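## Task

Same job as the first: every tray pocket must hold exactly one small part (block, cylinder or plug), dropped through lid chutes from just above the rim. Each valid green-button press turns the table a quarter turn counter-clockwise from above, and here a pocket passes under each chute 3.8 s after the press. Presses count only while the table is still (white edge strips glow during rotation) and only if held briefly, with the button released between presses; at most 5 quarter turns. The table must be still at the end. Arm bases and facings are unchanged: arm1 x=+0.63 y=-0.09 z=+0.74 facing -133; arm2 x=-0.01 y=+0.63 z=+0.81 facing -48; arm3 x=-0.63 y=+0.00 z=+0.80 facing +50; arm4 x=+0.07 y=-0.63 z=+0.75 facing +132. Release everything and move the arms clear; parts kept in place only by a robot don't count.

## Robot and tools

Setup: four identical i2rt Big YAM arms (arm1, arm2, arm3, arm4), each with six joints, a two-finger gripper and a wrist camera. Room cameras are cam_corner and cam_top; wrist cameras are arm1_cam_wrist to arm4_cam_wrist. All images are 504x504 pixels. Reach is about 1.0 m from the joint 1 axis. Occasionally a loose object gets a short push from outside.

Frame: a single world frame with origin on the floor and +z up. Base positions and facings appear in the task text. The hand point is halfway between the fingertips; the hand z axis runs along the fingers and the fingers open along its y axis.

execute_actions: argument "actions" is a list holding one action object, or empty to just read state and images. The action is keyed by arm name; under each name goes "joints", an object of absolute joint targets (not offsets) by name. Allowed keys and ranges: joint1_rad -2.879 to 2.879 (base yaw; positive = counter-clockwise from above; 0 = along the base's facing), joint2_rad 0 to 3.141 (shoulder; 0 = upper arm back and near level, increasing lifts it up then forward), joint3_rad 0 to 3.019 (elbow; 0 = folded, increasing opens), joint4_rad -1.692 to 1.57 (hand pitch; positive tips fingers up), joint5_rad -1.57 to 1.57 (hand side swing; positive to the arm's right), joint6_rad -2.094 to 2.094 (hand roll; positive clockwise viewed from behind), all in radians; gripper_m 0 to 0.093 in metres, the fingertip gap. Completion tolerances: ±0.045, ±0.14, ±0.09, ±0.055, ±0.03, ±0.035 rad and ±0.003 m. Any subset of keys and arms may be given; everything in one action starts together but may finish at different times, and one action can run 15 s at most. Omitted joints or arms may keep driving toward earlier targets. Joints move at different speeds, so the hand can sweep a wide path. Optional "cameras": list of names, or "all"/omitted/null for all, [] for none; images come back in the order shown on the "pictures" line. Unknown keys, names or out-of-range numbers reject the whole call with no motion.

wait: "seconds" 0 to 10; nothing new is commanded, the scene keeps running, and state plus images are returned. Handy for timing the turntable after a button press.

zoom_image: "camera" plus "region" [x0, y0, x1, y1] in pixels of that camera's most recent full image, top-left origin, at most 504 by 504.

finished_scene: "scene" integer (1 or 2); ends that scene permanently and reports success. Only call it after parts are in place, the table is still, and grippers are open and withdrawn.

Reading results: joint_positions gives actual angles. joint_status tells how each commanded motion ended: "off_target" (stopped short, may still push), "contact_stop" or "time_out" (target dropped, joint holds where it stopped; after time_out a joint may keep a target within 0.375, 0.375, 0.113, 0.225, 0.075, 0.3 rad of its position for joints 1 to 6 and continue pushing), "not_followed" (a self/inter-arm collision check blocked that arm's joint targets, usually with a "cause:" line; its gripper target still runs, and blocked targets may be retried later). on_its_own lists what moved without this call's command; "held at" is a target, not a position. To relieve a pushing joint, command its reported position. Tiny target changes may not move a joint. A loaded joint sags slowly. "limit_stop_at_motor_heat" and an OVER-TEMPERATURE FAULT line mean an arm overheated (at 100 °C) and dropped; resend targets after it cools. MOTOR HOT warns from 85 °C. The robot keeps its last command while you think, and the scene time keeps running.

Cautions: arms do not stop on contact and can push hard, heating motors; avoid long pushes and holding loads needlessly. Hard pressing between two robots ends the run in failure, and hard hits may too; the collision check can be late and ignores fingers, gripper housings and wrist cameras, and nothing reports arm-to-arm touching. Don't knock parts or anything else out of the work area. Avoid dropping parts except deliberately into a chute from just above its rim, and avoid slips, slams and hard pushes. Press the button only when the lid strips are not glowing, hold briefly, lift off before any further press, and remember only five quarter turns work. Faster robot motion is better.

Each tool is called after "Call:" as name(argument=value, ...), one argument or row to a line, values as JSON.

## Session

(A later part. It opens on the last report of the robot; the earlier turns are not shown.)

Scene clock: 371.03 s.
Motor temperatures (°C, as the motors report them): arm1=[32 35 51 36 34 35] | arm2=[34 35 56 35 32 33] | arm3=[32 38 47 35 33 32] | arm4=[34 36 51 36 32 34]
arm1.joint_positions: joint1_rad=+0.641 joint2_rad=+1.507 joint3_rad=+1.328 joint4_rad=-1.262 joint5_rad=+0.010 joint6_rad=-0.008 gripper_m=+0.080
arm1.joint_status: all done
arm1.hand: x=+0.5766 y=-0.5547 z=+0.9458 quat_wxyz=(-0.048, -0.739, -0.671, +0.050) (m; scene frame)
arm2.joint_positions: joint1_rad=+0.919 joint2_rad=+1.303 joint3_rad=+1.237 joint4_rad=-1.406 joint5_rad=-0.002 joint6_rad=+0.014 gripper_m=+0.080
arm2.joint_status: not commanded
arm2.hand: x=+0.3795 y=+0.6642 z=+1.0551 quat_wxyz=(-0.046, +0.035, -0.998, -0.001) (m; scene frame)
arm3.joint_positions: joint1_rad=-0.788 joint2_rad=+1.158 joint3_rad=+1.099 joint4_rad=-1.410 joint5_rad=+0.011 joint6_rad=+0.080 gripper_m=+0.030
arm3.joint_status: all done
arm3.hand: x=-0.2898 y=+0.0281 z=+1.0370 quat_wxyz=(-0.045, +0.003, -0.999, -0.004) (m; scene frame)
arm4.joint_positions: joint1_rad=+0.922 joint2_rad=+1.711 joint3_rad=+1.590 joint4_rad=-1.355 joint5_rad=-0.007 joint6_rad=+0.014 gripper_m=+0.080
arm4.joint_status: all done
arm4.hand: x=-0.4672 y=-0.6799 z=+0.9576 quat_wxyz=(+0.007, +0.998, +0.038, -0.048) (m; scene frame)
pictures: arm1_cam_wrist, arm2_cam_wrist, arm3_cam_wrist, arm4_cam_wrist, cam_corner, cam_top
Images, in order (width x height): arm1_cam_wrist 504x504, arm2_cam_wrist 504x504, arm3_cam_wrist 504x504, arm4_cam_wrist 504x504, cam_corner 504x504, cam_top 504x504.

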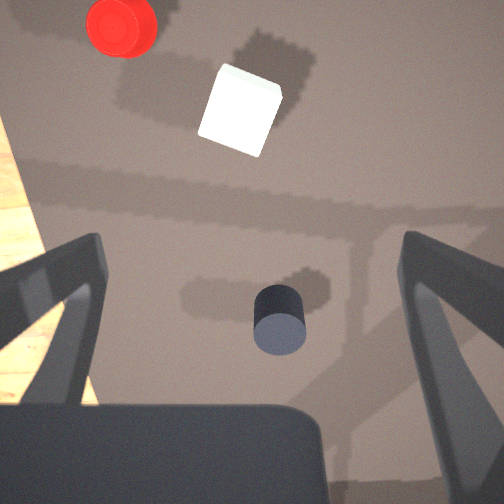

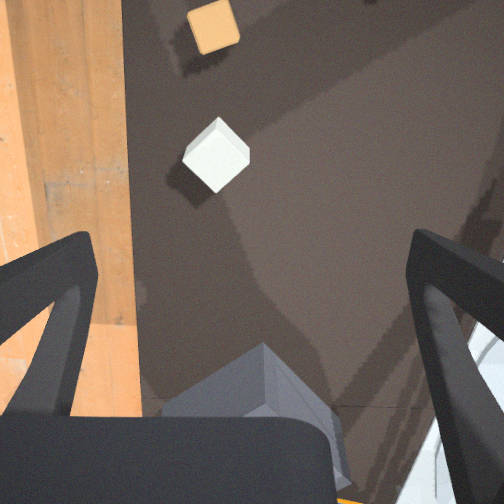

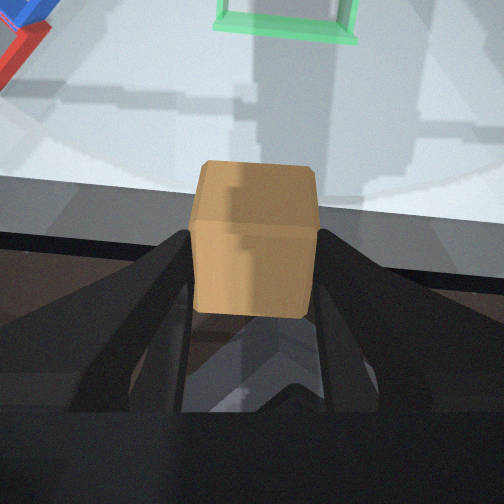

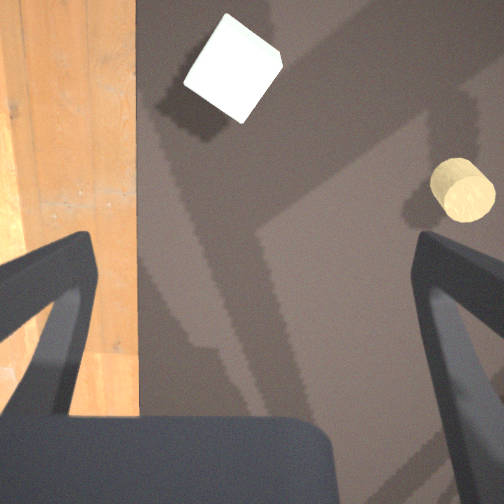

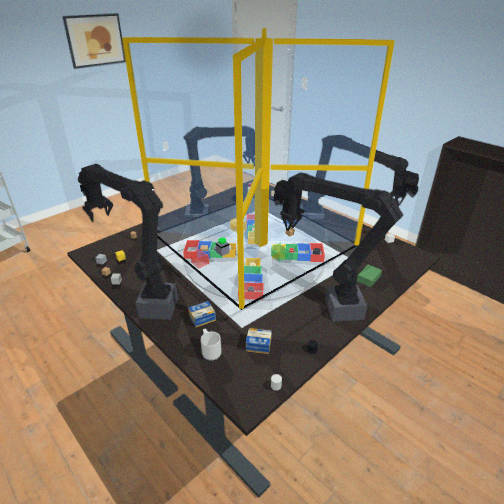

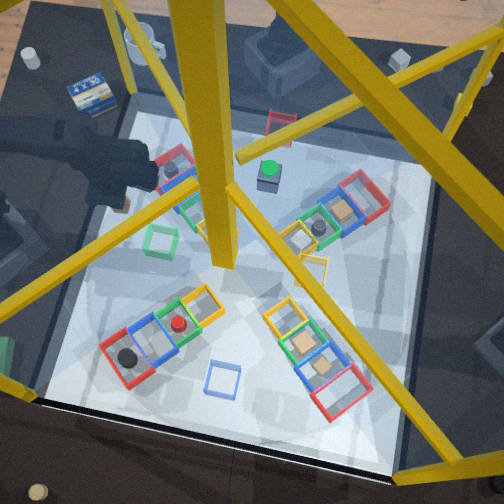

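Call:
execute_actions(
  actions=[
    {"arm1":{"joints":{"joint1_rad":0.665,"joint2_rad":1.70,"joint3_rad":1.267,"joint4_rad":-1.12,"joint6_rad":0.43}},"arm4":{"joints":{"joint1_rad":0.945,"joint2_rad":1.89,"joint3_rad":1.514,"joint4_rad":-1.18,"joint6_rad":0.64}},"arm3":{"joints":{"joint2_rad":1.44,"joint3_rad":1.17,"joint4_rad":-1.25}},"arm2":{"joints":{"joint1_rad":0.99,"joint2_rad":1.66,"joint3_rad":1.011,"joint4_rad":-0.90,"joint6_rad":-0.33,"gripper_m":0.07}}},
  ],
  cameras=["arm1_cam_wrist","arm2_cam_wrist","arm3_cam_wrist","arm4_cam_wrist"],
)

Scene clock: 404.03 s.
Motor temperatures (°C, as the motors report them): arm1=[32 37 54 36 34 35] | arm2=[34 36 59 35 32 33] | arm3=[32 38 50 35 33 32] | arm4=[34 38 56 36 32 34]
arm1.joint_positions: joint1_rad=+0.661 joint2_rad=+1.708 joint3_rad=+1.266 joint4_rad=-1.134 joint5_rad=+0.010 joint6_rad=+0.422 gripper_m=+0.080
arm1.joint_status: all done
arm1.hand: x=+0.5864 y=-0.5683 z=+0.8322 quat_wxyz=(-0.003, -0.861, -0.508, -0.001) (m; scene frame)
arm2.joint_positions: joint1_rad=+0.993 joint2_rad=+1.658 joint3_rad=+0.990 joint4_rad=-0.912 joint5_rad=-0.002 joint6_rad=-0.320 gripper_m=+0.070
arm2.joint_status: all done
arm2.hand: x=+0.4014 y=+0.6966 z=+0.8303 quat_wxyz=(+0.008, +0.237, -0.971, +0.000) (m; scene frame)
arm3.joint_positions: joint1_rad=-0.789 joint2_rad=+1.457 joint3_rad=+1.132 joint4_rad=-1.265 joint5_rad=+0.011 joint6_rad=+0.081 gripper_m=+0.030
arm3.joint_status: all done
arm3.hand: x=-0.2257 y=+0.0344 z=+0.9456 quat_wxyz=(+0.015, +0.003, -1.000, +0.001) (m; scene frame)
arm4.joint_positions: joint1_rad=+0.933 joint2_rad=+1.920 joint3_rad=+1.503 joint4_rad=-1.190 joint5_rad=-0.007 joint6_rad=+0.625 gripper_m=+0.080
arm4.joint_status: all done
arm4.hand: x=-0.4776 y=-0.6873 z=+0.8148 quat_wxyz=(-0.002, +0.966, -0.258, +0.018) (m; scene frame)
pictures: arm1_cam_wrist, arm2_cam_wrist, arm3_cam_wrist, arm4_cam_wrist
Images, in order (width x height): arm1_cam_wrist 504x504, arm2_cam_wrist 504x504, arm3_cam_wrist 504x504, arm4_cam_wrist 504x504.

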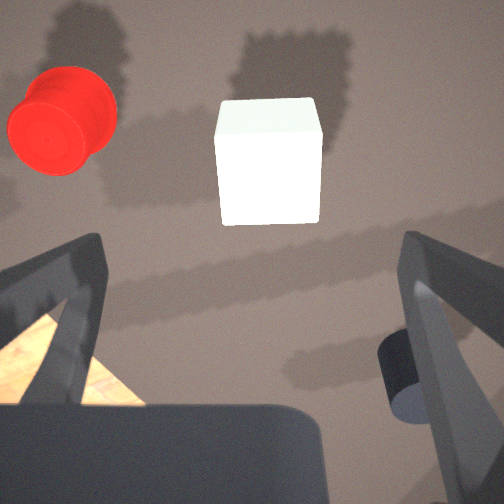

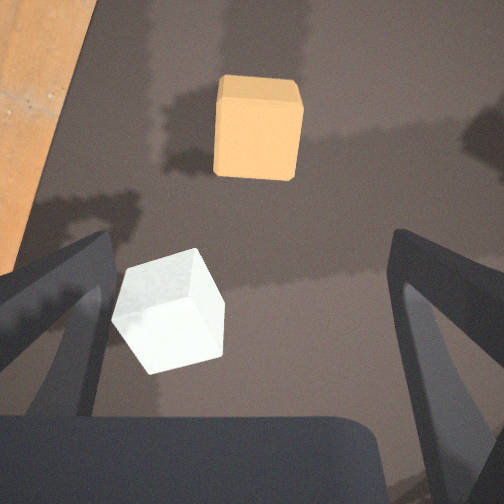

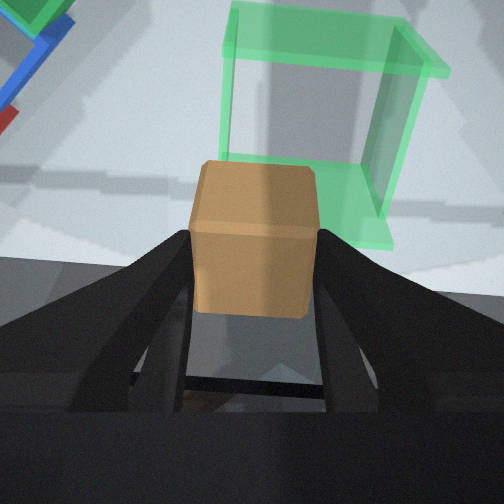

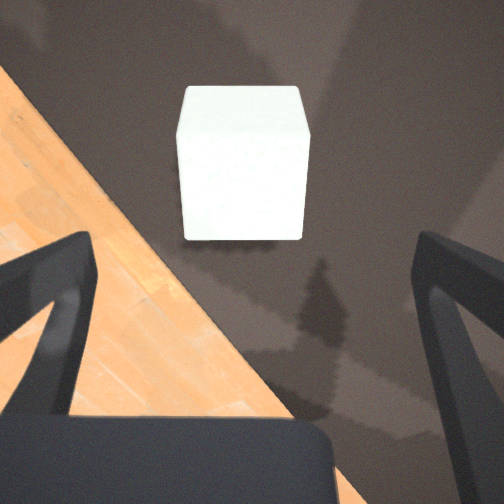

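Call:
execute_actions(
  actions=[
    {"arm1":{"joints":{"joint2_rad":1.805,"joint3_rad":1.175,"joint4_rad":-0.925,"gripper_m":0.072}},"arm4":{"joints":{"joint2_rad":1.96,"joint3_rad":1.397,"joint4_rad":-0.99}},"arm3":{"joints":{"joint1_rad":-0.86,"joint6_rad":0.12,"joint3_rad":1.10,"joint4_rad":-1.18}},"arm2":{"joints":{"joint2_rad":1.805,"joint3_rad":0.924,"joint4_rad":-0.67}}},
  ],
  cameras=["arm1_cam_wrist","arm2_cam_wrist","arm3_cam_wrist","arm4_cam_wrist"],
)

Scene clock: 433.63 s.
Motor temperatures (°C, as the motors report them): arm1=[32 38 51 36 34 35] | arm2=[34 36 55 35 32 33] | arm3=[32 39 49 35 33 32] | arm4=[34 39 51 36 32 34]
arm1.joint_positions: joint1_rad=+0.661 joint2_rad=+1.799 joint3_rad=+1.181 joint4_rad=-0.941 joint5_rad=+0.010 joint6_rad=+0.422 gripper_m=+0.072
arm1.joint_status: all done
arm1.hand: x=+0.5871 y=-0.5720 z=+0.7615 quat_wxyz=(-0.010, -0.861, -0.508, +0.004) (m; scene frame)
arm2.joint_positions: joint1_rad=+0.993 joint2_rad=+1.809 joint3_rad=+0.915 joint4_rad=-0.682 joint5_rad=-0.002 joint6_rad=-0.320 gripper_m=+0.070
arm2.joint_status: all done
arm2.hand: x=+0.3957 y=+0.6953 z=+0.7495 quat_wxyz=(+0.007, +0.237, -0.971, +0.000) (m; scene frame)
arm3.joint_positions: joint1_rad=-0.864 joint2_rad=+1.457 joint3_rad=+1.099 joint4_rad=-1.197 joint5_rad=+0.011 joint6_rad=+0.111 gripper_m=+0.030
arm3.joint_status: all done
arm3.hand: x=-0.2203 y=+0.0044 z=+0.9334 quat_wxyz=(-0.002, -0.049, -0.999, +0.000) (m; scene frame)
arm4.joint_positions: joint1_rad=+0.933 joint2_rad=+1.962 joint3_rad=+1.398 joint4_rad=-1.002 joint5_rad=-0.007 joint6_rad=+0.626 gripper_m=+0.080
arm4.joint_status: all done
arm4.hand: x=-0.4750 y=-0.6871 z=+0.7565 quat_wxyz=(+0.005, +0.966, -0.259, -0.001) (m; scene frame)
pictures: arm1_cam_wrist, arm2_cam_wrist, arm3_cam_wrist, arm4_cam_wrist
Images, in order (width x height): arm1_cam_wrist 504x504, arm2_cam_wrist 504x504, arm3_cam_wrist 504x504, arm4_cam_wrist 504x504.

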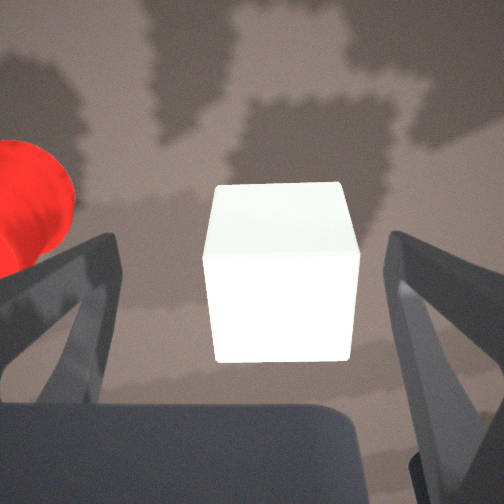

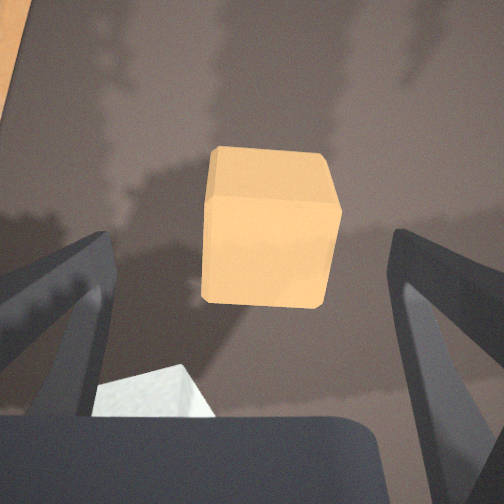

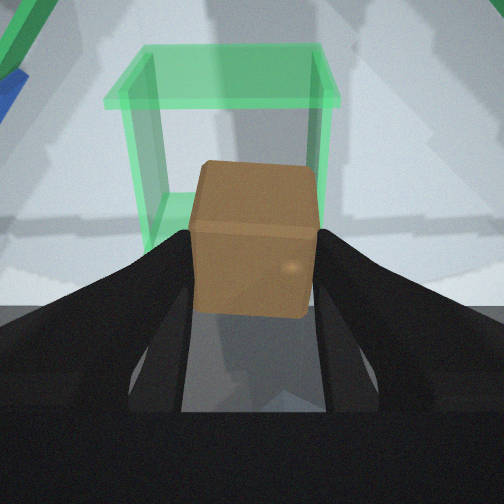

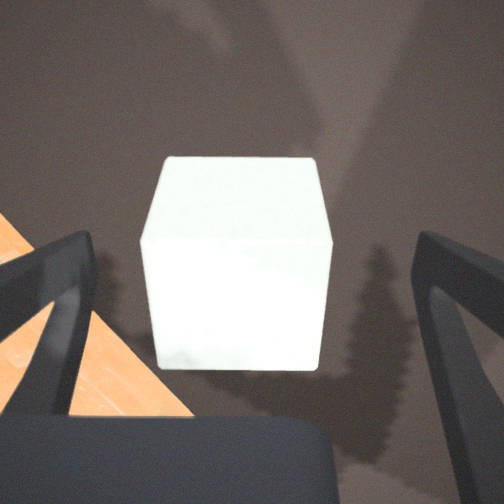

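Call:
execute_actions(
  actions=[
    {"arm1":{"joints":{"joint4_rad":-0.985}},"arm4":{"joints":{"gripper_m":0.02}},"arm3":{"joints":{"joint1_rad":-0.835,"joint2_rad":1.49,"joint4_rad":-1.14}},"arm2":{"joints":{"gripper_m":0.015}}},
  ],
  cameras=["arm1_cam_wrist","arm2_cam_wrist","arm3_cam_wrist","arm4_cam_wrist"],
)

Scene clock: 445.97 s.
Motor temperatures (°C, as the motors report them): arm1=[32 38 50 36 34 35] | arm2=[34 37 53 35 32 33] | arm3=[32 39 48 35 33 32] | arm4=[34 39 50 36 32 34]
arm1.joint_positions: joint1_rad=+0.661 joint2_rad=+1.799 joint3_rad=+1.181 joint4_rad=-0.969 joint5_rad=+0.010 joint6_rad=+0.422 gripper_m=+0.072
arm1.joint_status: all done
arm1.hand: x=+0.5877 y=-0.5649 z=+0.7615 quat_wxyz=(+0.002, -0.861, -0.508, -0.004) (m; scene frame)
arm2.joint_positions: joint1_rad=+0.993 joint2_rad=+1.809 joint3_rad=+0.915 joint4_rad=-0.682 joint5_rad=-0.002 joint6_rad=-0.320 gripper_m=+0.030
arm2.joint_status: gripper_m off_target (ended at +0.030, target +0.015)
arm2.hand: x=+0.3957 y=+0.6953 z=+0.7495 quat_wxyz=(+0.007, +0.237, -0.971, +0.000) (m; scene frame)
arm3.joint_positions: joint1_rad=-0.840 joint2_rad=+1.479 joint3_rad=+1.099 joint4_rad=-1.157 joint5_rad=+0.011 joint6_rad=+0.111 gripper_m=+0.030
arm3.joint_status: all done
arm3.hand: x=-0.2109 y=+0.0146 z=+0.9248 quat_wxyz=(-0.011, -0.038, -0.999, -0.001) (m; scene frame)
arm4.joint_positions: joint1_rad=+0.933 joint2_rad=+1.962 joint3_rad=+1.398 joint4_rad=-1.001 joint5_rad=-0.007 joint6_rad=+0.626 gripper_m=+0.039
arm4.joint_status: gripper_m off_target (ended at +0.039, target +0.020)
arm4.hand: x=-0.4753 y=-0.6871 z=+0.7565 quat_wxyz=(+0.005, +0.966, -0.259, -0.001) (m; scene frame)
pictures: arm1_cam_wrist, arm2_cam_wrist, arm3_cam_wrist, arm4_cam_wrist
Images, in order (width x height): arm1_cam_wrist 504x504, arm2_cam_wrist 504x504, arm3_cam_wrist 504x504, arm4_cam_wrist 504x504.

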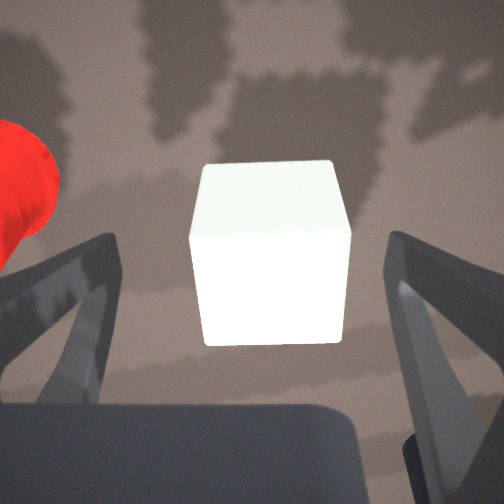

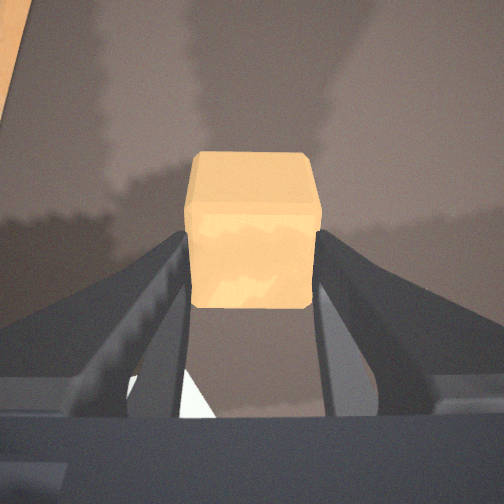

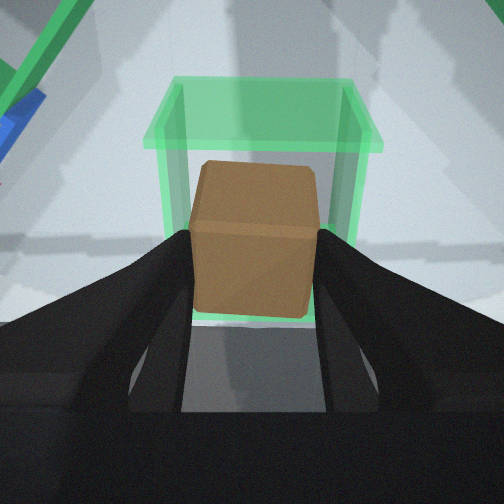

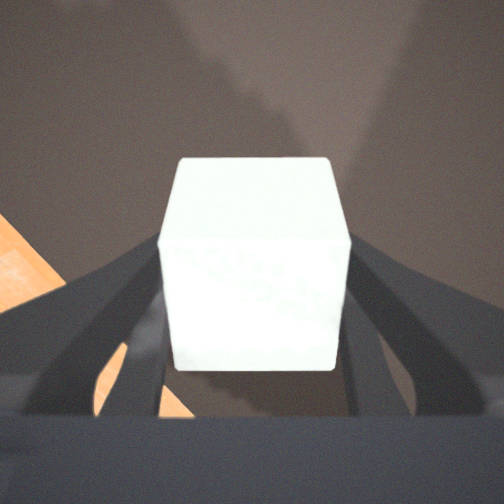

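Call:
execute_actions(
  actions=[
    {"arm1":{"joints":{"gripper_m":0.02}},"arm4":{"joints":{"joint2_rad":1.5}},"arm3":{"joints":{"joint4_rad":-1.25}},"arm2":{"joints":{"joint2_rad":1.35}}},
  ],
  cameras=["arm1_cam_wrist","arm3_cam_wrist"],
)

Call:
execute_actions(
  actions=[
    {"arm1":{"joints":{"joint2_rad":1.3}},"arm4":{"joints":{"joint2_rad":1.0,"joint3_rad":0.95,"joint4_rad":-1.5}},"arm2":{"joints":{"joint2_rad":1.0,"joint3_rad":1.0,"joint4_rad":-1.5}}},
  ],
  cameras=[],
)

Scene clock: 470.07 s.
Motor temperatures (°C, as the motors report them): arm1=[32 38 49 36 34 35] | arm2=[34 37 52 35 32 33] | arm3=[32 39 47 35 33 32] | arm4=[34 39 49 36 32 34]
arm1.joint_positions: joint1_rad=+0.661 joint2_rad=+1.799 joint3_rad=+1.181 joint4_rad=-0.970 joint5_rad=+0.010 joint6_rad=+0.422 gripper_m=+0.038
arm1.joint_status: gripper_m off_target (ended at +0.038, target +0.020)
arm1.hand: x=+0.5877 y=-0.5648 z=+0.7615 quat_wxyz=(+0.002, -0.861, -0.508, -0.004) (m; scene frame)
arm2.joint_positions: joint1_rad=+0.993 joint2_rad=+1.340 joint3_rad=+0.915 joint4_rad=-0.681 joint5_rad=-0.002 joint6_rad=-0.320 gripper_m=+0.030
arm2.joint_status: all done
arm2.hand: x=+0.4412 y=+0.7034 z=+0.9478 quat_wxyz=(-0.226, +0.232, -0.946, +0.019) (m; scene frame)
arm3.joint_positions: joint1_rad=-0.840 joint2_rad=+1.479 joint3_rad=+1.099 joint4_rad=-1.235 joint5_rad=+0.011 joint6_rad=+0.111 gripper_m=+0.030
arm3.joint_status: all done
arm3.hand: x=-0.2299 y=+0.0139 z=+0.9252 quat_wxyz=(+0.028, -0.037, -0.999, +0.002) (m; scene frame)
arm4.joint_positions: joint1_rad=+0.933 joint2_rad=+1.505 joint3_rad=+1.385 joint4_rad=-1.000 joint5_rad=-0.007 joint6_rad=+0.626 gripper_m=+0.039
arm4.joint_status: all done
arm4.hand: x=-0.4731 y=-0.6865 z=+0.9977 quat_wxyz=(+0.084, +0.942, -0.252, -0.207) (m; scene frame)
pictures: arm1_cam_wrist, arm3_cam_wrist
Images, in order (width x height): arm1_cam_wrist 504x504, arm3_cam_wrist 504x504.

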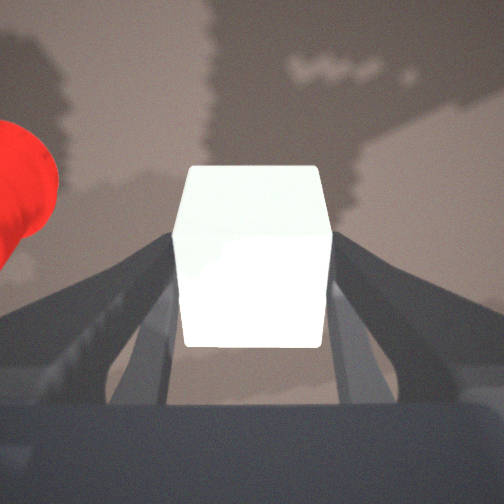

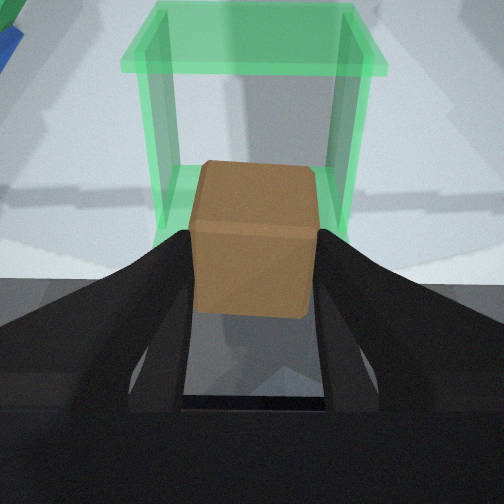

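Scene clock: 471.50 s.
Motor temperatures (°C, as the motors report them): arm1=[32 38 49 36 34 35] | arm2=[34 37 53 35 32 33] | arm3=[32 39 47 35 33 32] | arm4=[34 39 49 36 32 34]
arm1.joint_positions: joint1_rad=+0.661 joint2_rad=+1.283 joint3_rad=+1.178 joint4_rad=-0.970 joint5_rad=+0.010 joint6_rad=+0.422 gripper_m=+0.038
arm1.joint_status: all done
arm1.hand: x=+0.5848 y=-0.5581 z=+1.0011 quat_wxyz=(-0.205, -0.836, -0.489, +0.142) (m; scene frame)
arm2.joint_positions: joint1_rad=+0.993 joint2_rad=+0.997 joint3_rad=+0.975 joint4_rad=-1.489 joint5_rad=-0.002 joint6_rad=-0.320 gripper_m=+0.030
arm2.joint_status: all done
arm2.hand: x=+0.2548 y=+0.6738 z=+1.0440 quat_wxyz=(-0.026, +0.237, -0.971, +0.003) (m; scene frame)
arm3.joint_positions: joint1_rad=-0.840 joint2_rad=+1.479 joint3_rad=+1.099 joint4_rad=-1.235 joint5_rad=+0.011 joint6_rad=+0.111 gripper_m=+0.030
arm3.joint_status: not commanded
arm3.hand: x=-0.2299 y=+0.0139 z=+0.9252 quat_wxyz=(+0.028, -0.037, -0.999, +0.002) (m; scene frame)
arm4.joint_positions: joint1_rad=+0.933 joint2_rad=+0.991 joint3_rad=+0.953 joint4_rad=-1.492 joint5_rad=-0.007 joint6_rad=+0.626 gripper_m=+0.039
arm4.joint_status: all done
arm4.hand: x=-0.1865 y=-0.6572 z=+0.9763 quat_wxyz=(+0.012, +0.966, -0.259, -0.018) (m; scene frame)
pictures: none
No camera images: the call's "cameras" was empty. Leave "cameras" out to get every camera's image.

Call:
execute_actions(
  actions=[
    {"arm1":{"joints":{"joint2_rad":0.7,"joint3_rad":0.85,"joint4_rad":-1.68}},"arm4":{"joints":{"joint1_rad":-0.446,"joint6_rad":0.395}},"arm2":{"joints":{"joint1_rad":-0.67,"joint6_rad":0.0}}},
  ],
  cameras=[],
)

Call:
execute_actions(
  actions=[
    {"arm1":{"joints":{"joint1_rad":-0.978,"joint6_rad":-0.13}},"arm4":{"joints":{"joint2_rad":1.11,"joint3_rad":1.105,"joint4_rad":-1.28}},"arm2":{"joints":{"joint3_rad":1.03,"joint4_rad":-1.45}}},
  ],
  cameras=["arm2_cam_wrist","arm4_cam_wrist","cam_top"],
)

Scene clock: 480.20 s.
Motor temperatures (°C, as the motors report them): arm1=[32 37 50 36 34 35] | arm2=[34 36 55 34 32 33] | arm3=[32 39 47 35 33 32] | arm4=[34 38 49 36 32 34]
arm1.joint_positions: joint1_rad=+0.661 joint2_rad=+0.691 joint3_rad=+0.864 joint4_rad=-1.664 joint5_rad=+0.010 joint6_rad=+0.422 gripper_m=+0.038
arm1.joint_status: all done
arm1.hand: x=+0.6105 y=-0.2521 z=+0.9868 quat_wxyz=(-0.038, -0.861, -0.507, +0.024) (m; scene frame)
arm2.joint_positions: joint1_rad=-0.668 joint2_rad=+0.997 joint3_rad=+0.975 joint4_rad=-1.489 joint5_rad=-0.001 joint6_rad=-0.010 gripper_m=+0.030
arm2.joint_status: all done
arm2.hand: x=+0.0064 y=+0.3619 z=+1.0474 quat_wxyz=(-0.021, -0.679, -0.734, +0.025) (m; scene frame)
arm3.joint_positions: joint1_rad=-0.840 joint2_rad=+1.479 joint3_rad=+1.099 joint4_rad=-1.235 joint5_rad=+0.011 joint6_rad=+0.111 gripper_m=+0.030
arm3.joint_status: not commanded
arm3.hand: x=-0.2299 y=+0.0139 z=+0.9252 quat_wxyz=(+0.028, -0.037, -0.999, +0.002) (m; scene frame)
arm4.joint_positions: joint1_rad=-0.439 joint2_rad=+0.995 joint3_rad=+0.953 joint4_rad=-1.492 joint5_rad=-0.007 joint6_rad=+0.410 gripper_m=+0.039
arm4.joint_status: all done
arm4.hand: x=-0.0039 y=-0.3784 z=+0.9748 quat_wxyz=(-0.004, +0.667, -0.744, -0.018) (m; scene frame)
pictures: none
No camera images: the call's "cameras" was empty. Leave "cameras" out to get every camera's image.

Scene clock: 482.00 s.
Motor temperatures (°C, as the motors report them): arm1=[32 37 49 36 34 35] | arm2=[34 36 55 34 32 33] | arm3=[32 39 47 35 33 32] | arm4=[34 38 50 36 32 34]
arm1.joint_positions: joint1_rad=-0.973 joint2_rad=+0.691 joint3_rad=+0.864 joint4_rad=-1.664 joint5_rad=+0.010 joint6_rad=-0.122 gripper_m=+0.038
arm1.joint_status: all done
arm1.hand: x=+0.4597 y=-0.0569 z=+0.9828 quat_wxyz=(+0.005, -0.999, +0.013, +0.032) (m; scene frame)
arm2.joint_positions: joint1_rad=-0.668 joint2_rad=+0.997 joint3_rad=+0.984 joint4_rad=-1.463 joint5_rad=-0.001 joint6_rad=-0.010 gripper_m=+0.030
arm2.joint_status: all done
arm2.hand: x=+0.0070 y=+0.3533 z=+1.0516 quat_wxyz=(-0.034, -0.678, -0.733, +0.037) (m; scene frame)
arm3.joint_positions: joint1_rad=-0.840 joint2_rad=+1.479 joint3_rad=+1.099 joint4_rad=-1.235 joint5_rad=+0.011 joint6_rad=+0.111 gripper_m=+0.030
arm3.joint_status: not commanded
arm3.hand: x=-0.2299 y=+0.0139 z=+0.9252 quat_wxyz=(+0.028, -0.037, -0.999, +0.002) (m; scene frame)
arm4.joint_positions: joint1_rad=-0.439 joint2_rad=+1.123 joint3_rad=+1.047 joint4_rad=-1.293 joint5_rad=-0.007 joint6_rad=+0.410 gripper_m=+0.039
arm4.joint_status: all done
arm4.hand: x=-0.0293 y=-0.2965 z=+0.9827 quat_wxyz=(-0.038, +0.665, -0.740, -0.092) (m; scene frame)
pictures: arm2_cam_wrist, arm4_cam_wrist, cam_top
Images, in order (width x height): arm2_cam_wrist 504x504, arm4_cam_wrist 504x504, cam_top 504x504.

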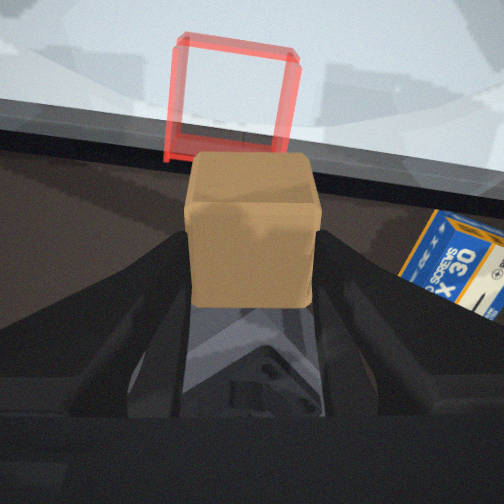

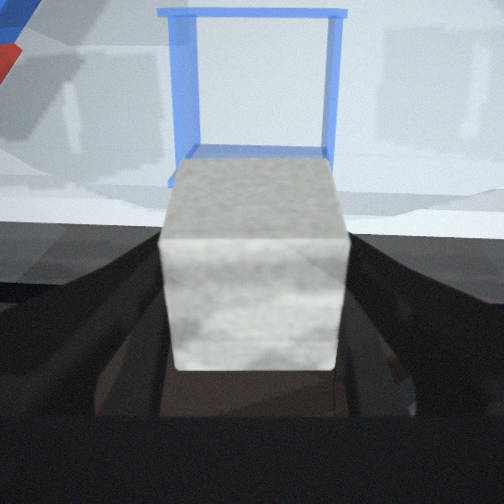

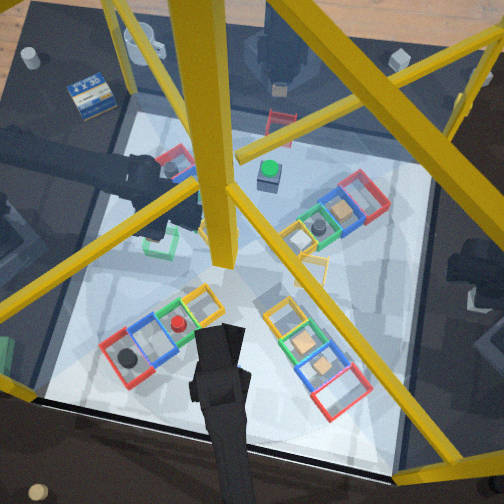

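Call:
execute_actions(
  actions=[
    {"arm1":{"joints":{"joint2_rad":1.19,"joint3_rad":1.12,"joint4_rad":-0.725}},"arm4":{"joints":{"joint2_rad":1.31,"joint3_rad":1.115}},"arm2":{"joints":{"joint1_rad":-0.64,"joint6_rad":0.17,"joint2_rad":1.14,"joint3_rad":0.853,"joint4_rad":-1.27}}},
  ],
  cameras=["arm1_cam_wrist","arm2_cam_wrist","arm4_cam_wrist"],
)

Scene clock: 504.57 s.
Motor temperatures (°C, as the motors report them): arm1=[32 36 50 36 34 35] | arm2=[34 35 59 35 32 33] | arm3=[32 39 47 35 33 32] | arm4=[34 37 55 36 32 34]
arm1.joint_positions: joint1_rad=-0.973 joint2_rad=+1.196 joint3_rad=+1.084 joint4_rad=-0.748 joint5_rad=+0.010 joint6_rad=-0.122 gripper_m=+0.038
arm1.joint_status: all done
arm1.hand: x=+0.1453 y=-0.0103 z=+1.0115 quat_wxyz=(+0.047, -0.940, +0.015, +0.338) (m; scene frame)
arm2.joint_positions: joint1_rad=-0.645 joint2_rad=+1.145 joint3_rad=+0.838 joint4_rad=-1.282 joint5_rad=-0.001 joint6_rad=+0.160 gripper_m=+0.030
arm2.joint_status: all done
arm2.hand: x=+0.0136 y=+0.3452 z=+0.9577 quat_wxyz=(+0.008, -0.731, -0.682, -0.002) (m; scene frame)
arm3.joint_positions: joint1_rad=-0.840 joint2_rad=+1.479 joint3_rad=+1.099 joint4_rad=-1.235 joint5_rad=+0.011 joint6_rad=+0.111 gripper_m=+0.030
arm3.joint_status: not commanded
arm3.hand: x=-0.2299 y=+0.0139 z=+0.9252 quat_wxyz=(+0.028, -0.037, -0.999, +0.002) (m; scene frame)
arm4.joint_positions: joint1_rad=-0.439 joint2_rad=+1.326 joint3_rad=+1.066 joint4_rad=-1.283 joint5_rad=-0.004 joint6_rad=+0.409 gripper_m=+0.039
arm4.joint_status: all done
arm4.hand: x=-0.0356 y=-0.2746 z=+0.9217 quat_wxyz=(-0.003, +0.668, -0.744, -0.013) (m; scene frame)
pictures: arm1_cam_wrist, arm2_cam_wrist, arm4_cam_wrist
Images, in order (width x height): arm1_cam_wrist 504x504, arm2_cam_wrist 504x504, arm4_cam_wrist 504x504.

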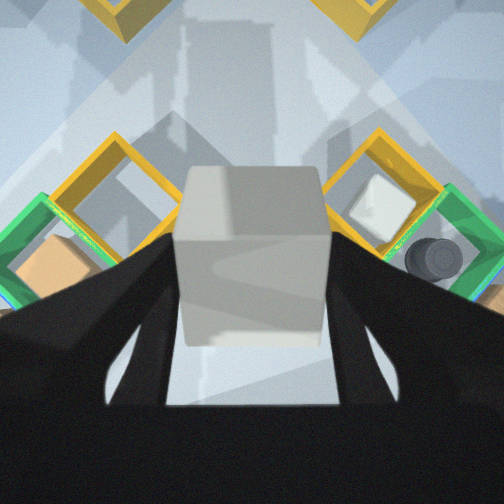

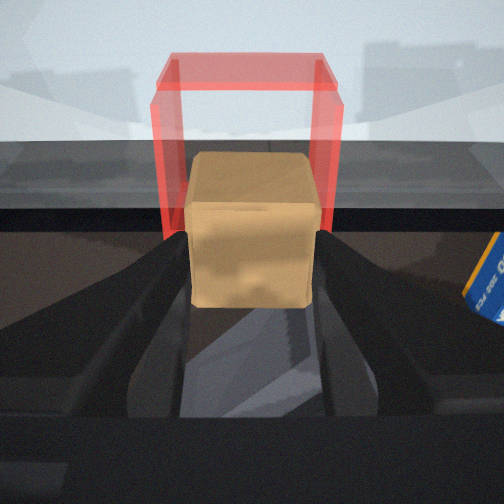

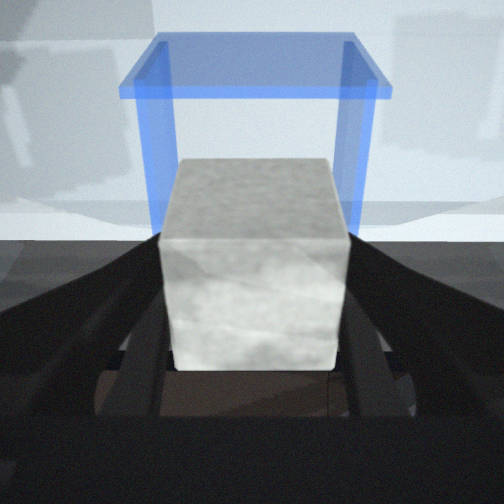

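Call:
execute_actions(
  actions=[
    {"arm1":{"joints":{"joint2_rad":1.395}},"arm2":{"joints":{"joint2_rad":1.10,"joint3_rad":0.731,"joint4_rad":-1.185}}},
  ],
  cameras=["arm1_cam_wrist","arm2_cam_wrist","cam_corner"],
)

Scene clock: 523.03 s.
Motor temperatures (°C, as the motors report them): arm1=[32 37 53 36 34 35] | arm2=[34 35 57 35 32 33] | arm3=[32 39 47 35 33 32] | arm4=[34 37 55 36 32 34]
arm1.joint_positions: joint1_rad=-0.973 joint2_rad=+1.404 joint3_rad=+1.084 joint4_rad=-0.743 joint5_rad=+0.010 joint6_rad=-0.122 gripper_m=+0.038
arm1.joint_status: all done
arm1.hand: x=+0.1253 y=-0.0082 z=+0.9129 quat_wxyz=(+0.034, -0.970, +0.014, +0.242) (m; scene frame)
arm2.joint_positions: joint1_rad=-0.645 joint2_rad=+1.096 joint3_rad=+0.724 joint4_rad=-1.198 joint5_rad=-0.001 joint6_rad=+0.160 gripper_m=+0.030
arm2.joint_status: all done
arm2.hand: x=+0.0115 y=+0.3664 z=+0.9291 quat_wxyz=(+0.000, -0.731, -0.683, +0.004) (m; scene frame)
arm3.joint_positions: joint1_rad=-0.840 joint2_rad=+1.479 joint3_rad=+1.099 joint4_rad=-1.235 joint5_rad=+0.011 joint6_rad=+0.111 gripper_m=+0.030
arm3.joint_status: not commanded
arm3.hand: x=-0.2299 y=+0.0139 z=+0.9252 quat_wxyz=(+0.028, -0.037, -0.999, +0.002) (m; scene frame)
arm4.joint_positions: joint1_rad=-0.439 joint2_rad=+1.326 joint3_rad=+1.066 joint4_rad=-1.283 joint5_rad=-0.004 joint6_rad=+0.409 gripper_m=+0.039
arm4.joint_status: not commanded
arm4.hand: x=-0.0356 y=-0.2746 z=+0.9217 quat_wxyz=(-0.003, +0.668, -0.744, -0.013) (m; scene frame)
pictures: arm1_cam_wrist, arm2_cam_wrist, cam_corner
Images, in order (width x height): arm1_cam_wrist 504x504, arm2_cam_wrist 504x504, cam_corner 504x504.

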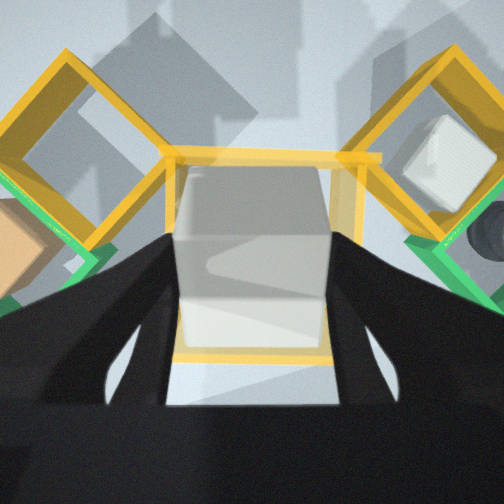

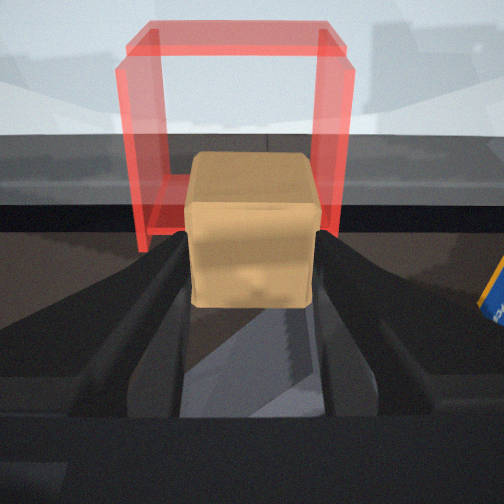

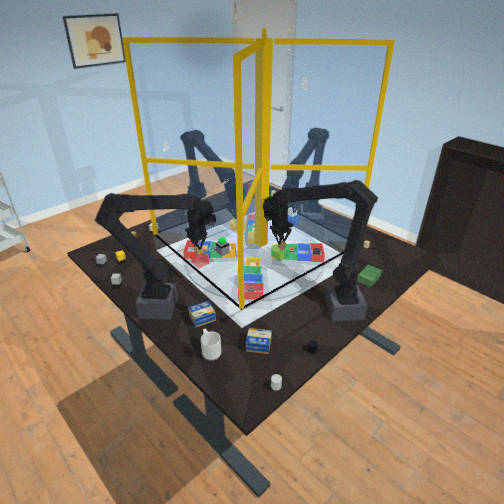

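Call:
execute_actions(
  actions=[
    {"arm2":{"joints":{"joint1_rad":-0.69,"joint3_rad":1.16}}},
  ],
  cameras=[],
)

Call:
execute_actions(
  actions=[
    {"arm2":{"joints":{"joint2_rad":1.45}}},
  ],
  cameras=["arm2_cam_wrist","cam_corner"],
)

Call:
execute_actions(
  actions=[
    {"arm2":{"joints":{"joint2_rad":1.10,"joint1_rad":-0.64}}},
  ],
  cameras=[],
)

Call:
execute_actions(
  actions=[
    {"arm2":{"joints":{"joint3_rad":0.731}}},
  ],
  cameras=["arm2_cam_wrist"],
)

Scene clock: 545.63 s.
Motor temperatures (°C, as the motors report them): arm1=[32 37 54 36 34 35] | arm2=[34 35 56 35 32 33] | arm3=[32 39 46 35 33 32] | arm4=[34 37 56 36 32 34]
arm1.joint_positions: joint1_rad=-0.973 joint2_rad=+1.404 joint3_rad=+1.084 joint4_rad=-0.743 joint5_rad=+0.010 joint6_rad=-0.122 gripper_m=+0.038
arm1.joint_status: not commanded
arm1.hand: x=+0.1253 y=-0.0082 z=+0.9129 quat_wxyz=(+0.034, -0.970, +0.014, +0.242) (m; scene frame)
arm2.joint_positions: joint1_rad=-0.687 joint2_rad=+1.095 joint3_rad=+1.128 joint4_rad=-1.192 joint5_rad=-0.001 joint6_rad=+0.160 gripper_m=+0.030
arm2.joint_status: all done
arm2.hand: x=+0.0076 y=+0.2430 z=+1.1014 quat_wxyz=(-0.159, -0.729, -0.653, +0.132) (m; scene frame)
arm3.joint_positions: joint1_rad=-0.840 joint2_rad=+1.479 joint3_rad=+1.099 joint4_rad=-1.235 joint5_rad=+0.011 joint6_rad=+0.111 gripper_m=+0.030
arm3.joint_status: not commanded
arm3.hand: x=-0.2299 y=+0.0139 z=+0.9252 quat_wxyz=(+0.028, -0.037, -0.999, +0.002) (m; scene frame)
arm4.joint_positions: joint1_rad=-0.439 joint2_rad=+1.326 joint3_rad=+1.066 joint4_rad=-1.283 joint5_rad=-0.004 joint6_rad=+0.409 gripper_m=+0.039
arm4.joint_status: not commanded
arm4.hand: x=-0.0356 y=-0.2746 z=+0.9217 quat_wxyz=(-0.003, +0.668, -0.744, -0.013) (m; scene frame)
pictures: none
No camera images: the call's "cameras" was empty. Leave "cameras" out to get every camera's image.

Scene clock: 546.90 s.
Motor temperatures (°C, as the motors report them): arm1=[32 37 54 36 34 35] | arm2=[34 35 56 35 32 33] | arm3=[32 39 46 35 33 32] | arm4=[34 37 56 36 32 34]
arm1.joint_positions: joint1_rad=-0.973 joint2_rad=+1.404 joint3_rad=+1.084 joint4_rad=-0.743 joint5_rad=+0.010 joint6_rad=-0.122 gripper_m=+0.038
arm1.joint_status: not commanded
arm1.hand: x=+0.1253 y=-0.0082 z=+0.9129 quat_wxyz=(+0.034, -0.970, +0.014, +0.242) (m; scene frame)
arm2.joint_positions: joint1_rad=-0.687 joint2_rad=+1.454 joint3_rad=+1.128 joint4_rad=-1.192 joint5_rad=-0.001 joint6_rad=+0.160 gripper_m=+0.030
arm2.joint_status: all done
arm2.hand: x=+0.0082 y=+0.2111 z=+0.9632 quat_wxyz=(-0.021, -0.745, -0.667, +0.021) (m; scene frame)
arm3.joint_positions: joint1_rad=-0.840 joint2_rad=+1.479 joint3_rad=+1.099 joint4_rad=-1.235 joint5_rad=+0.011 joint6_rad=+0.111 gripper_m=+0.030
arm3.joint_status: not commanded
arm3.hand: x=-0.2299 y=+0.0139 z=+0.9252 quat_wxyz=(+0.028, -0.037, -0.999, +0.002) (m; scene frame)
arm4.joint_positions: joint1_rad=-0.439 joint2_rad=+1.326 joint3_rad=+1.066 joint4_rad=-1.283 joint5_rad=-0.004 joint6_rad=+0.409 gripper_m=+0.039
arm4.joint_status: not commanded
arm4.hand: x=-0.0356 y=-0.2746 z=+0.9217 quat_wxyz=(-0.003, +0.668, -0.744, -0.013) (m; scene frame)
pictures: arm2_cam_wrist, cam_corner
Images, in order (width x height): arm2_cam_wrist 504x504, cam_corner 504x504.

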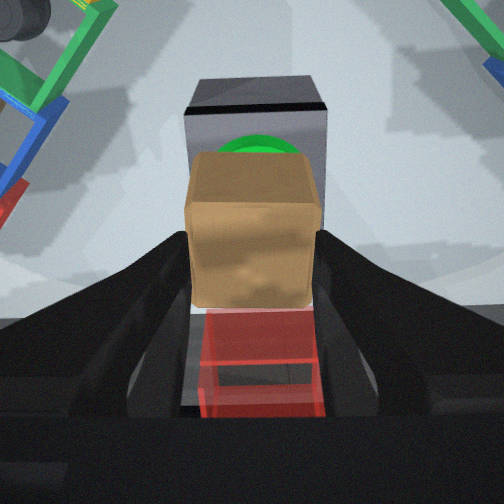

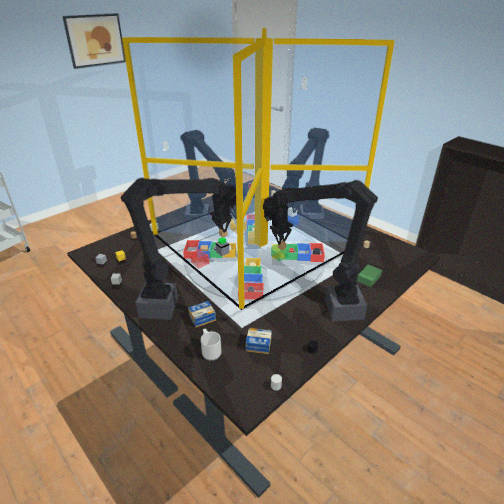

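Scene clock: 548.20 s.
Motor temperatures (°C, as the motors report them): arm1=[32 37 54 36 34 35] | arm2=[34 35 56 35 32 33] | arm3=[32 39 46 35 33 32] | arm4=[34 37 56 36 32 34]
arm1.joint_positions: joint1_rad=-0.973 joint2_rad=+1.404 joint3_rad=+1.084 joint4_rad=-0.743 joint5_rad=+0.010 joint6_rad=-0.122 gripper_m=+0.038
arm1.joint_status: not commanded
arm1.hand: x=+0.1253 y=-0.0082 z=+0.9129 quat_wxyz=(+0.034, -0.970, +0.014, +0.242) (m; scene frame)
arm2.joint_positions: joint1_rad=-0.639 joint2_rad=+1.097 joint3_rad=+1.131 joint4_rad=-1.192 joint5_rad=-0.001 joint6_rad=+0.161 gripper_m=+0.030
arm2.joint_status: all done
arm2.hand: x=+0.0265 y=+0.2433 z=+1.1021 quat_wxyz=(-0.162, -0.713, -0.670, +0.129) (m; scene frame)
arm3.joint_positions: joint1_rad=-0.840 joint2_rad=+1.479 joint3_rad=+1.099 joint4_rad=-1.235 joint5_rad=+0.011 joint6_rad=+0.111 gripper_m=+0.030
arm3.joint_status: not commanded
arm3.hand: x=-0.2299 y=+0.0139 z=+0.9252 quat_wxyz=(+0.028, -0.037, -0.999, +0.002) (m; scene frame)
arm4.joint_positions: joint1_rad=-0.439 joint2_rad=+1.326 joint3_rad=+1.066 joint4_rad=-1.283 joint5_rad=-0.004 joint6_rad=+0.409 gripper_m=+0.039
arm4.joint_status: not commanded
arm4.hand: x=-0.0356 y=-0.2746 z=+0.9217 quat_wxyz=(-0.003, +0.668, -0.744, -0.013) (m; scene frame)
pictures: none
No camera images: the call's "cameras" was empty. Leave "cameras" out to get every camera's image.

Scene clock: 549.37 s.
Motor temperatures (°C, as the motors report them): arm1=[32 37 54 36 34 35] | arm2=[34 35 56 35 32 33] | arm3=[32 39 46 35 33 32] | arm4=[34 37 56 36 32 34]
arm1.joint_positions: joint1_rad=-0.973 joint2_rad=+1.404 joint3_rad=+1.084 joint4_rad=-0.743 joint5_rad=+0.010 joint6_rad=-0.122 gripper_m=+0.038
arm1.joint_status: not commanded
arm1.hand: x=+0.1253 y=-0.0082 z=+0.9129 quat_wxyz=(+0.034, -0.970, +0.014, +0.242) (m; scene frame)
arm2.joint_positions: joint1_rad=-0.639 joint2_rad=+1.100 joint3_rad=+0.725 joint4_rad=-1.189 joint5_rad=-0.001 joint6_rad=+0.161 gripper_m=+0.030
arm2.joint_status: all done
arm2.hand: x=+0.0133 y=+0.3644 z=+0.9283 quat_wxyz=(-0.002, -0.729, -0.684, +0.006) (m; scene frame)
arm3.joint_positions: joint1_rad=-0.840 joint2_rad=+1.479 joint3_rad=+1.099 joint4_rad=-1.235 joint5_rad=+0.011 joint6_rad=+0.111 gripper_m=+0.030
arm3.joint_status: not commanded
arm3.hand: x=-0.2299 y=+0.0139 z=+0.9252 quat_wxyz=(+0.028, -0.037, -0.999, +0.002) (m; scene frame)
arm4.joint_positions: joint1_rad=-0.439 joint2_rad=+1.326 joint3_rad=+1.066 joint4_rad=-1.283 joint5_rad=-0.004 joint6_rad=+0.409 gripper_m=+0.039
arm4.joint_status: not commanded
arm4.hand: x=-0.0356 y=-0.2746 z=+0.9217 quat_wxyz=(-0.003, +0.668, -0.744, -0.013) (m; scene frame)
pictures: arm2_cam_wrist
Images, in order (width x height): arm2_cam_wrist 504x504.

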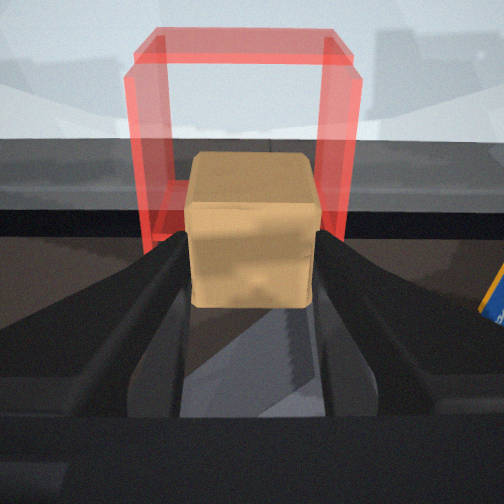

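Call:
execute_actions(
  actions=[
    {"arm2":{"joints":{"joint1_rad":-0.69,"joint3_rad":1.13}}},
  ],
  cameras=[],
)

Call:
execute_actions(
  actions=[
    {"arm2":{"joints":{"joint2_rad":1.42}}},
  ],
  cameras=["arm2_cam_wrist","arm3_cam_wrist","arm4_cam_wrist","cam_top"],
)

Scene clock: 563.43 s.
Motor temperatures (°C, as the motors report them): arm1=[32 37 54 36 34 35] | arm2=[34 35 56 34 32 33] | arm3=[32 39 46 35 33 32] | arm4=[34 37 56 36 32 34]
arm1.joint_positions: joint1_rad=-0.973 joint2_rad=+1.404 joint3_rad=+1.084 joint4_rad=-0.743 joint5_rad=+0.010 joint6_rad=-0.122 gripper_m=+0.038
arm1.joint_status: not commanded
arm1.hand: x=+0.1253 y=-0.0082 z=+0.9129 quat_wxyz=(+0.034, -0.970, +0.014, +0.242) (m; scene frame)
arm2.joint_positions: joint1_rad=-0.687 joint2_rad=+1.095 joint3_rad=+1.099 joint4_rad=-1.189 joint5_rad=-0.001 joint6_rad=+0.161 gripper_m=+0.030
arm2.joint_status: all done
arm2.hand: x=+0.0071 y=+0.2487 z=+1.0879 quat_wxyz=(-0.149, -0.731, -0.655, +0.124) (m; scene frame)
arm3.joint_positions: joint1_rad=-0.840 joint2_rad=+1.479 joint3_rad=+1.099 joint4_rad=-1.235 joint5_rad=+0.011 joint6_rad=+0.111 gripper_m=+0.030
arm3.joint_status: not commanded
arm3.hand: x=-0.2299 y=+0.0139 z=+0.9252 quat_wxyz=(+0.028, -0.037, -0.999, +0.002) (m; scene frame)
arm4.joint_positions: joint1_rad=-0.439 joint2_rad=+1.326 joint3_rad=+1.066 joint4_rad=-1.283 joint5_rad=-0.004 joint6_rad=+0.409 gripper_m=+0.039
arm4.joint_status: not commanded
arm4.hand: x=-0.0356 y=-0.2746 z=+0.9217 quat_wxyz=(-0.003, +0.668, -0.744, -0.013) (m; scene frame)
pictures: none
No camera images: the call's "cameras" was empty. Leave "cameras" out to get every camera's image.

Scene clock: 564.67 s.
Motor temperatures (°C, as the motors report them): arm1=[32 37 54 36 34 35] | arm2=[34 35 56 34 32 33] | arm3=[32 39 46 35 33 32] | arm4=[34 37 56 36 32 34]
arm1.joint_positions: joint1_rad=-0.973 joint2_rad=+1.404 joint3_rad=+1.084 joint4_rad=-0.743 joint5_rad=+0.010 joint6_rad=-0.122 gripper_m=+0.038
arm1.joint_status: not commanded
arm1.hand: x=+0.1253 y=-0.0082 z=+0.9129 quat_wxyz=(+0.034, -0.970, +0.014, +0.242) (m; scene frame)
arm2.joint_positions: joint1_rad=-0.687 joint2_rad=+1.424 joint3_rad=+1.099 joint4_rad=-1.189 joint5_rad=-0.001 joint6_rad=+0.161 gripper_m=+0.030
arm2.joint_status: all done
arm2.hand: x=+0.0075 y=+0.2218 z=+0.9639 quat_wxyz=(-0.022, -0.745, -0.666, +0.022) (m; scene frame)
arm3.joint_positions: joint1_rad=-0.840 joint2_rad=+1.479 joint3_rad=+1.099 joint4_rad=-1.235 joint5_rad=+0.011 joint6_rad=+0.111 gripper_m=+0.030
arm3.joint_status: not commanded
arm3.hand: x=-0.2299 y=+0.0139 z=+0.9252 quat_wxyz=(+0.028, -0.037, -0.999, +0.002) (m; scene frame)
arm4.joint_positions: joint1_rad=-0.439 joint2_rad=+1.326 joint3_rad=+1.066 joint4_rad=-1.283 joint5_rad=-0.004 joint6_rad=+0.409 gripper_m=+0.039
arm4.joint_status: not commanded
arm4.hand: x=-0.0356 y=-0.2746 z=+0.9217 quat_wxyz=(-0.003, +0.668, -0.744, -0.013) (m; scene frame)
pictures: arm2_cam_wrist, arm3_cam_wrist, arm4_cam_wrist, cam_top
Images, in order (width x height): arm2_cam_wrist 504x504, arm3_cam_wrist 504x504, arm4_cam_wrist 504x504, cam_top 504x504.

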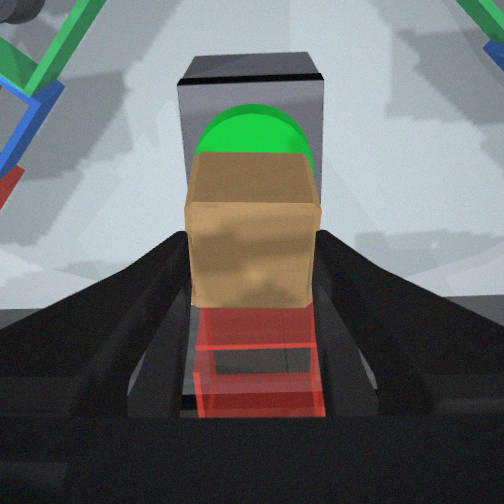

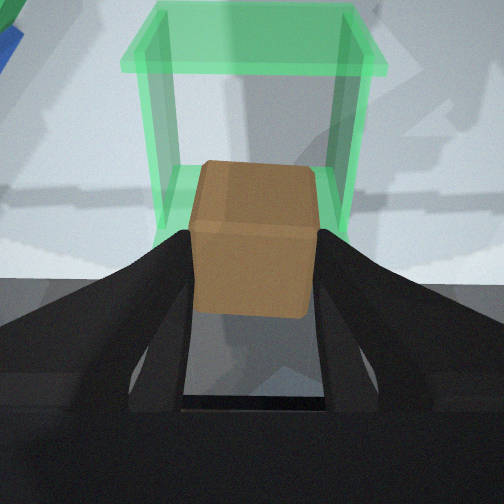

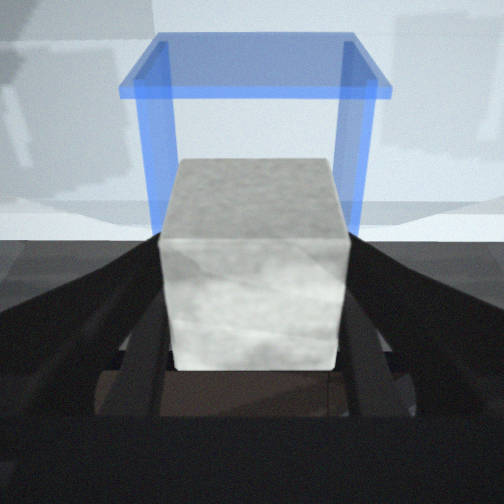

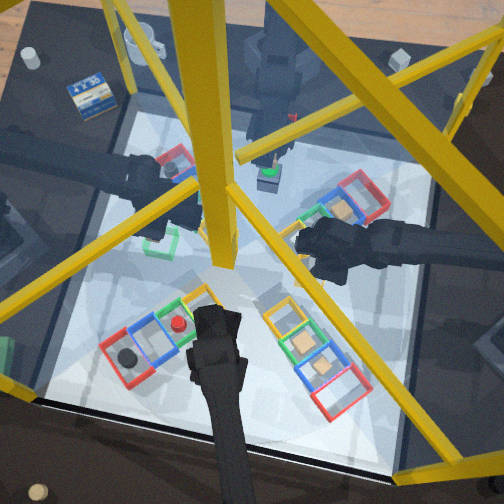

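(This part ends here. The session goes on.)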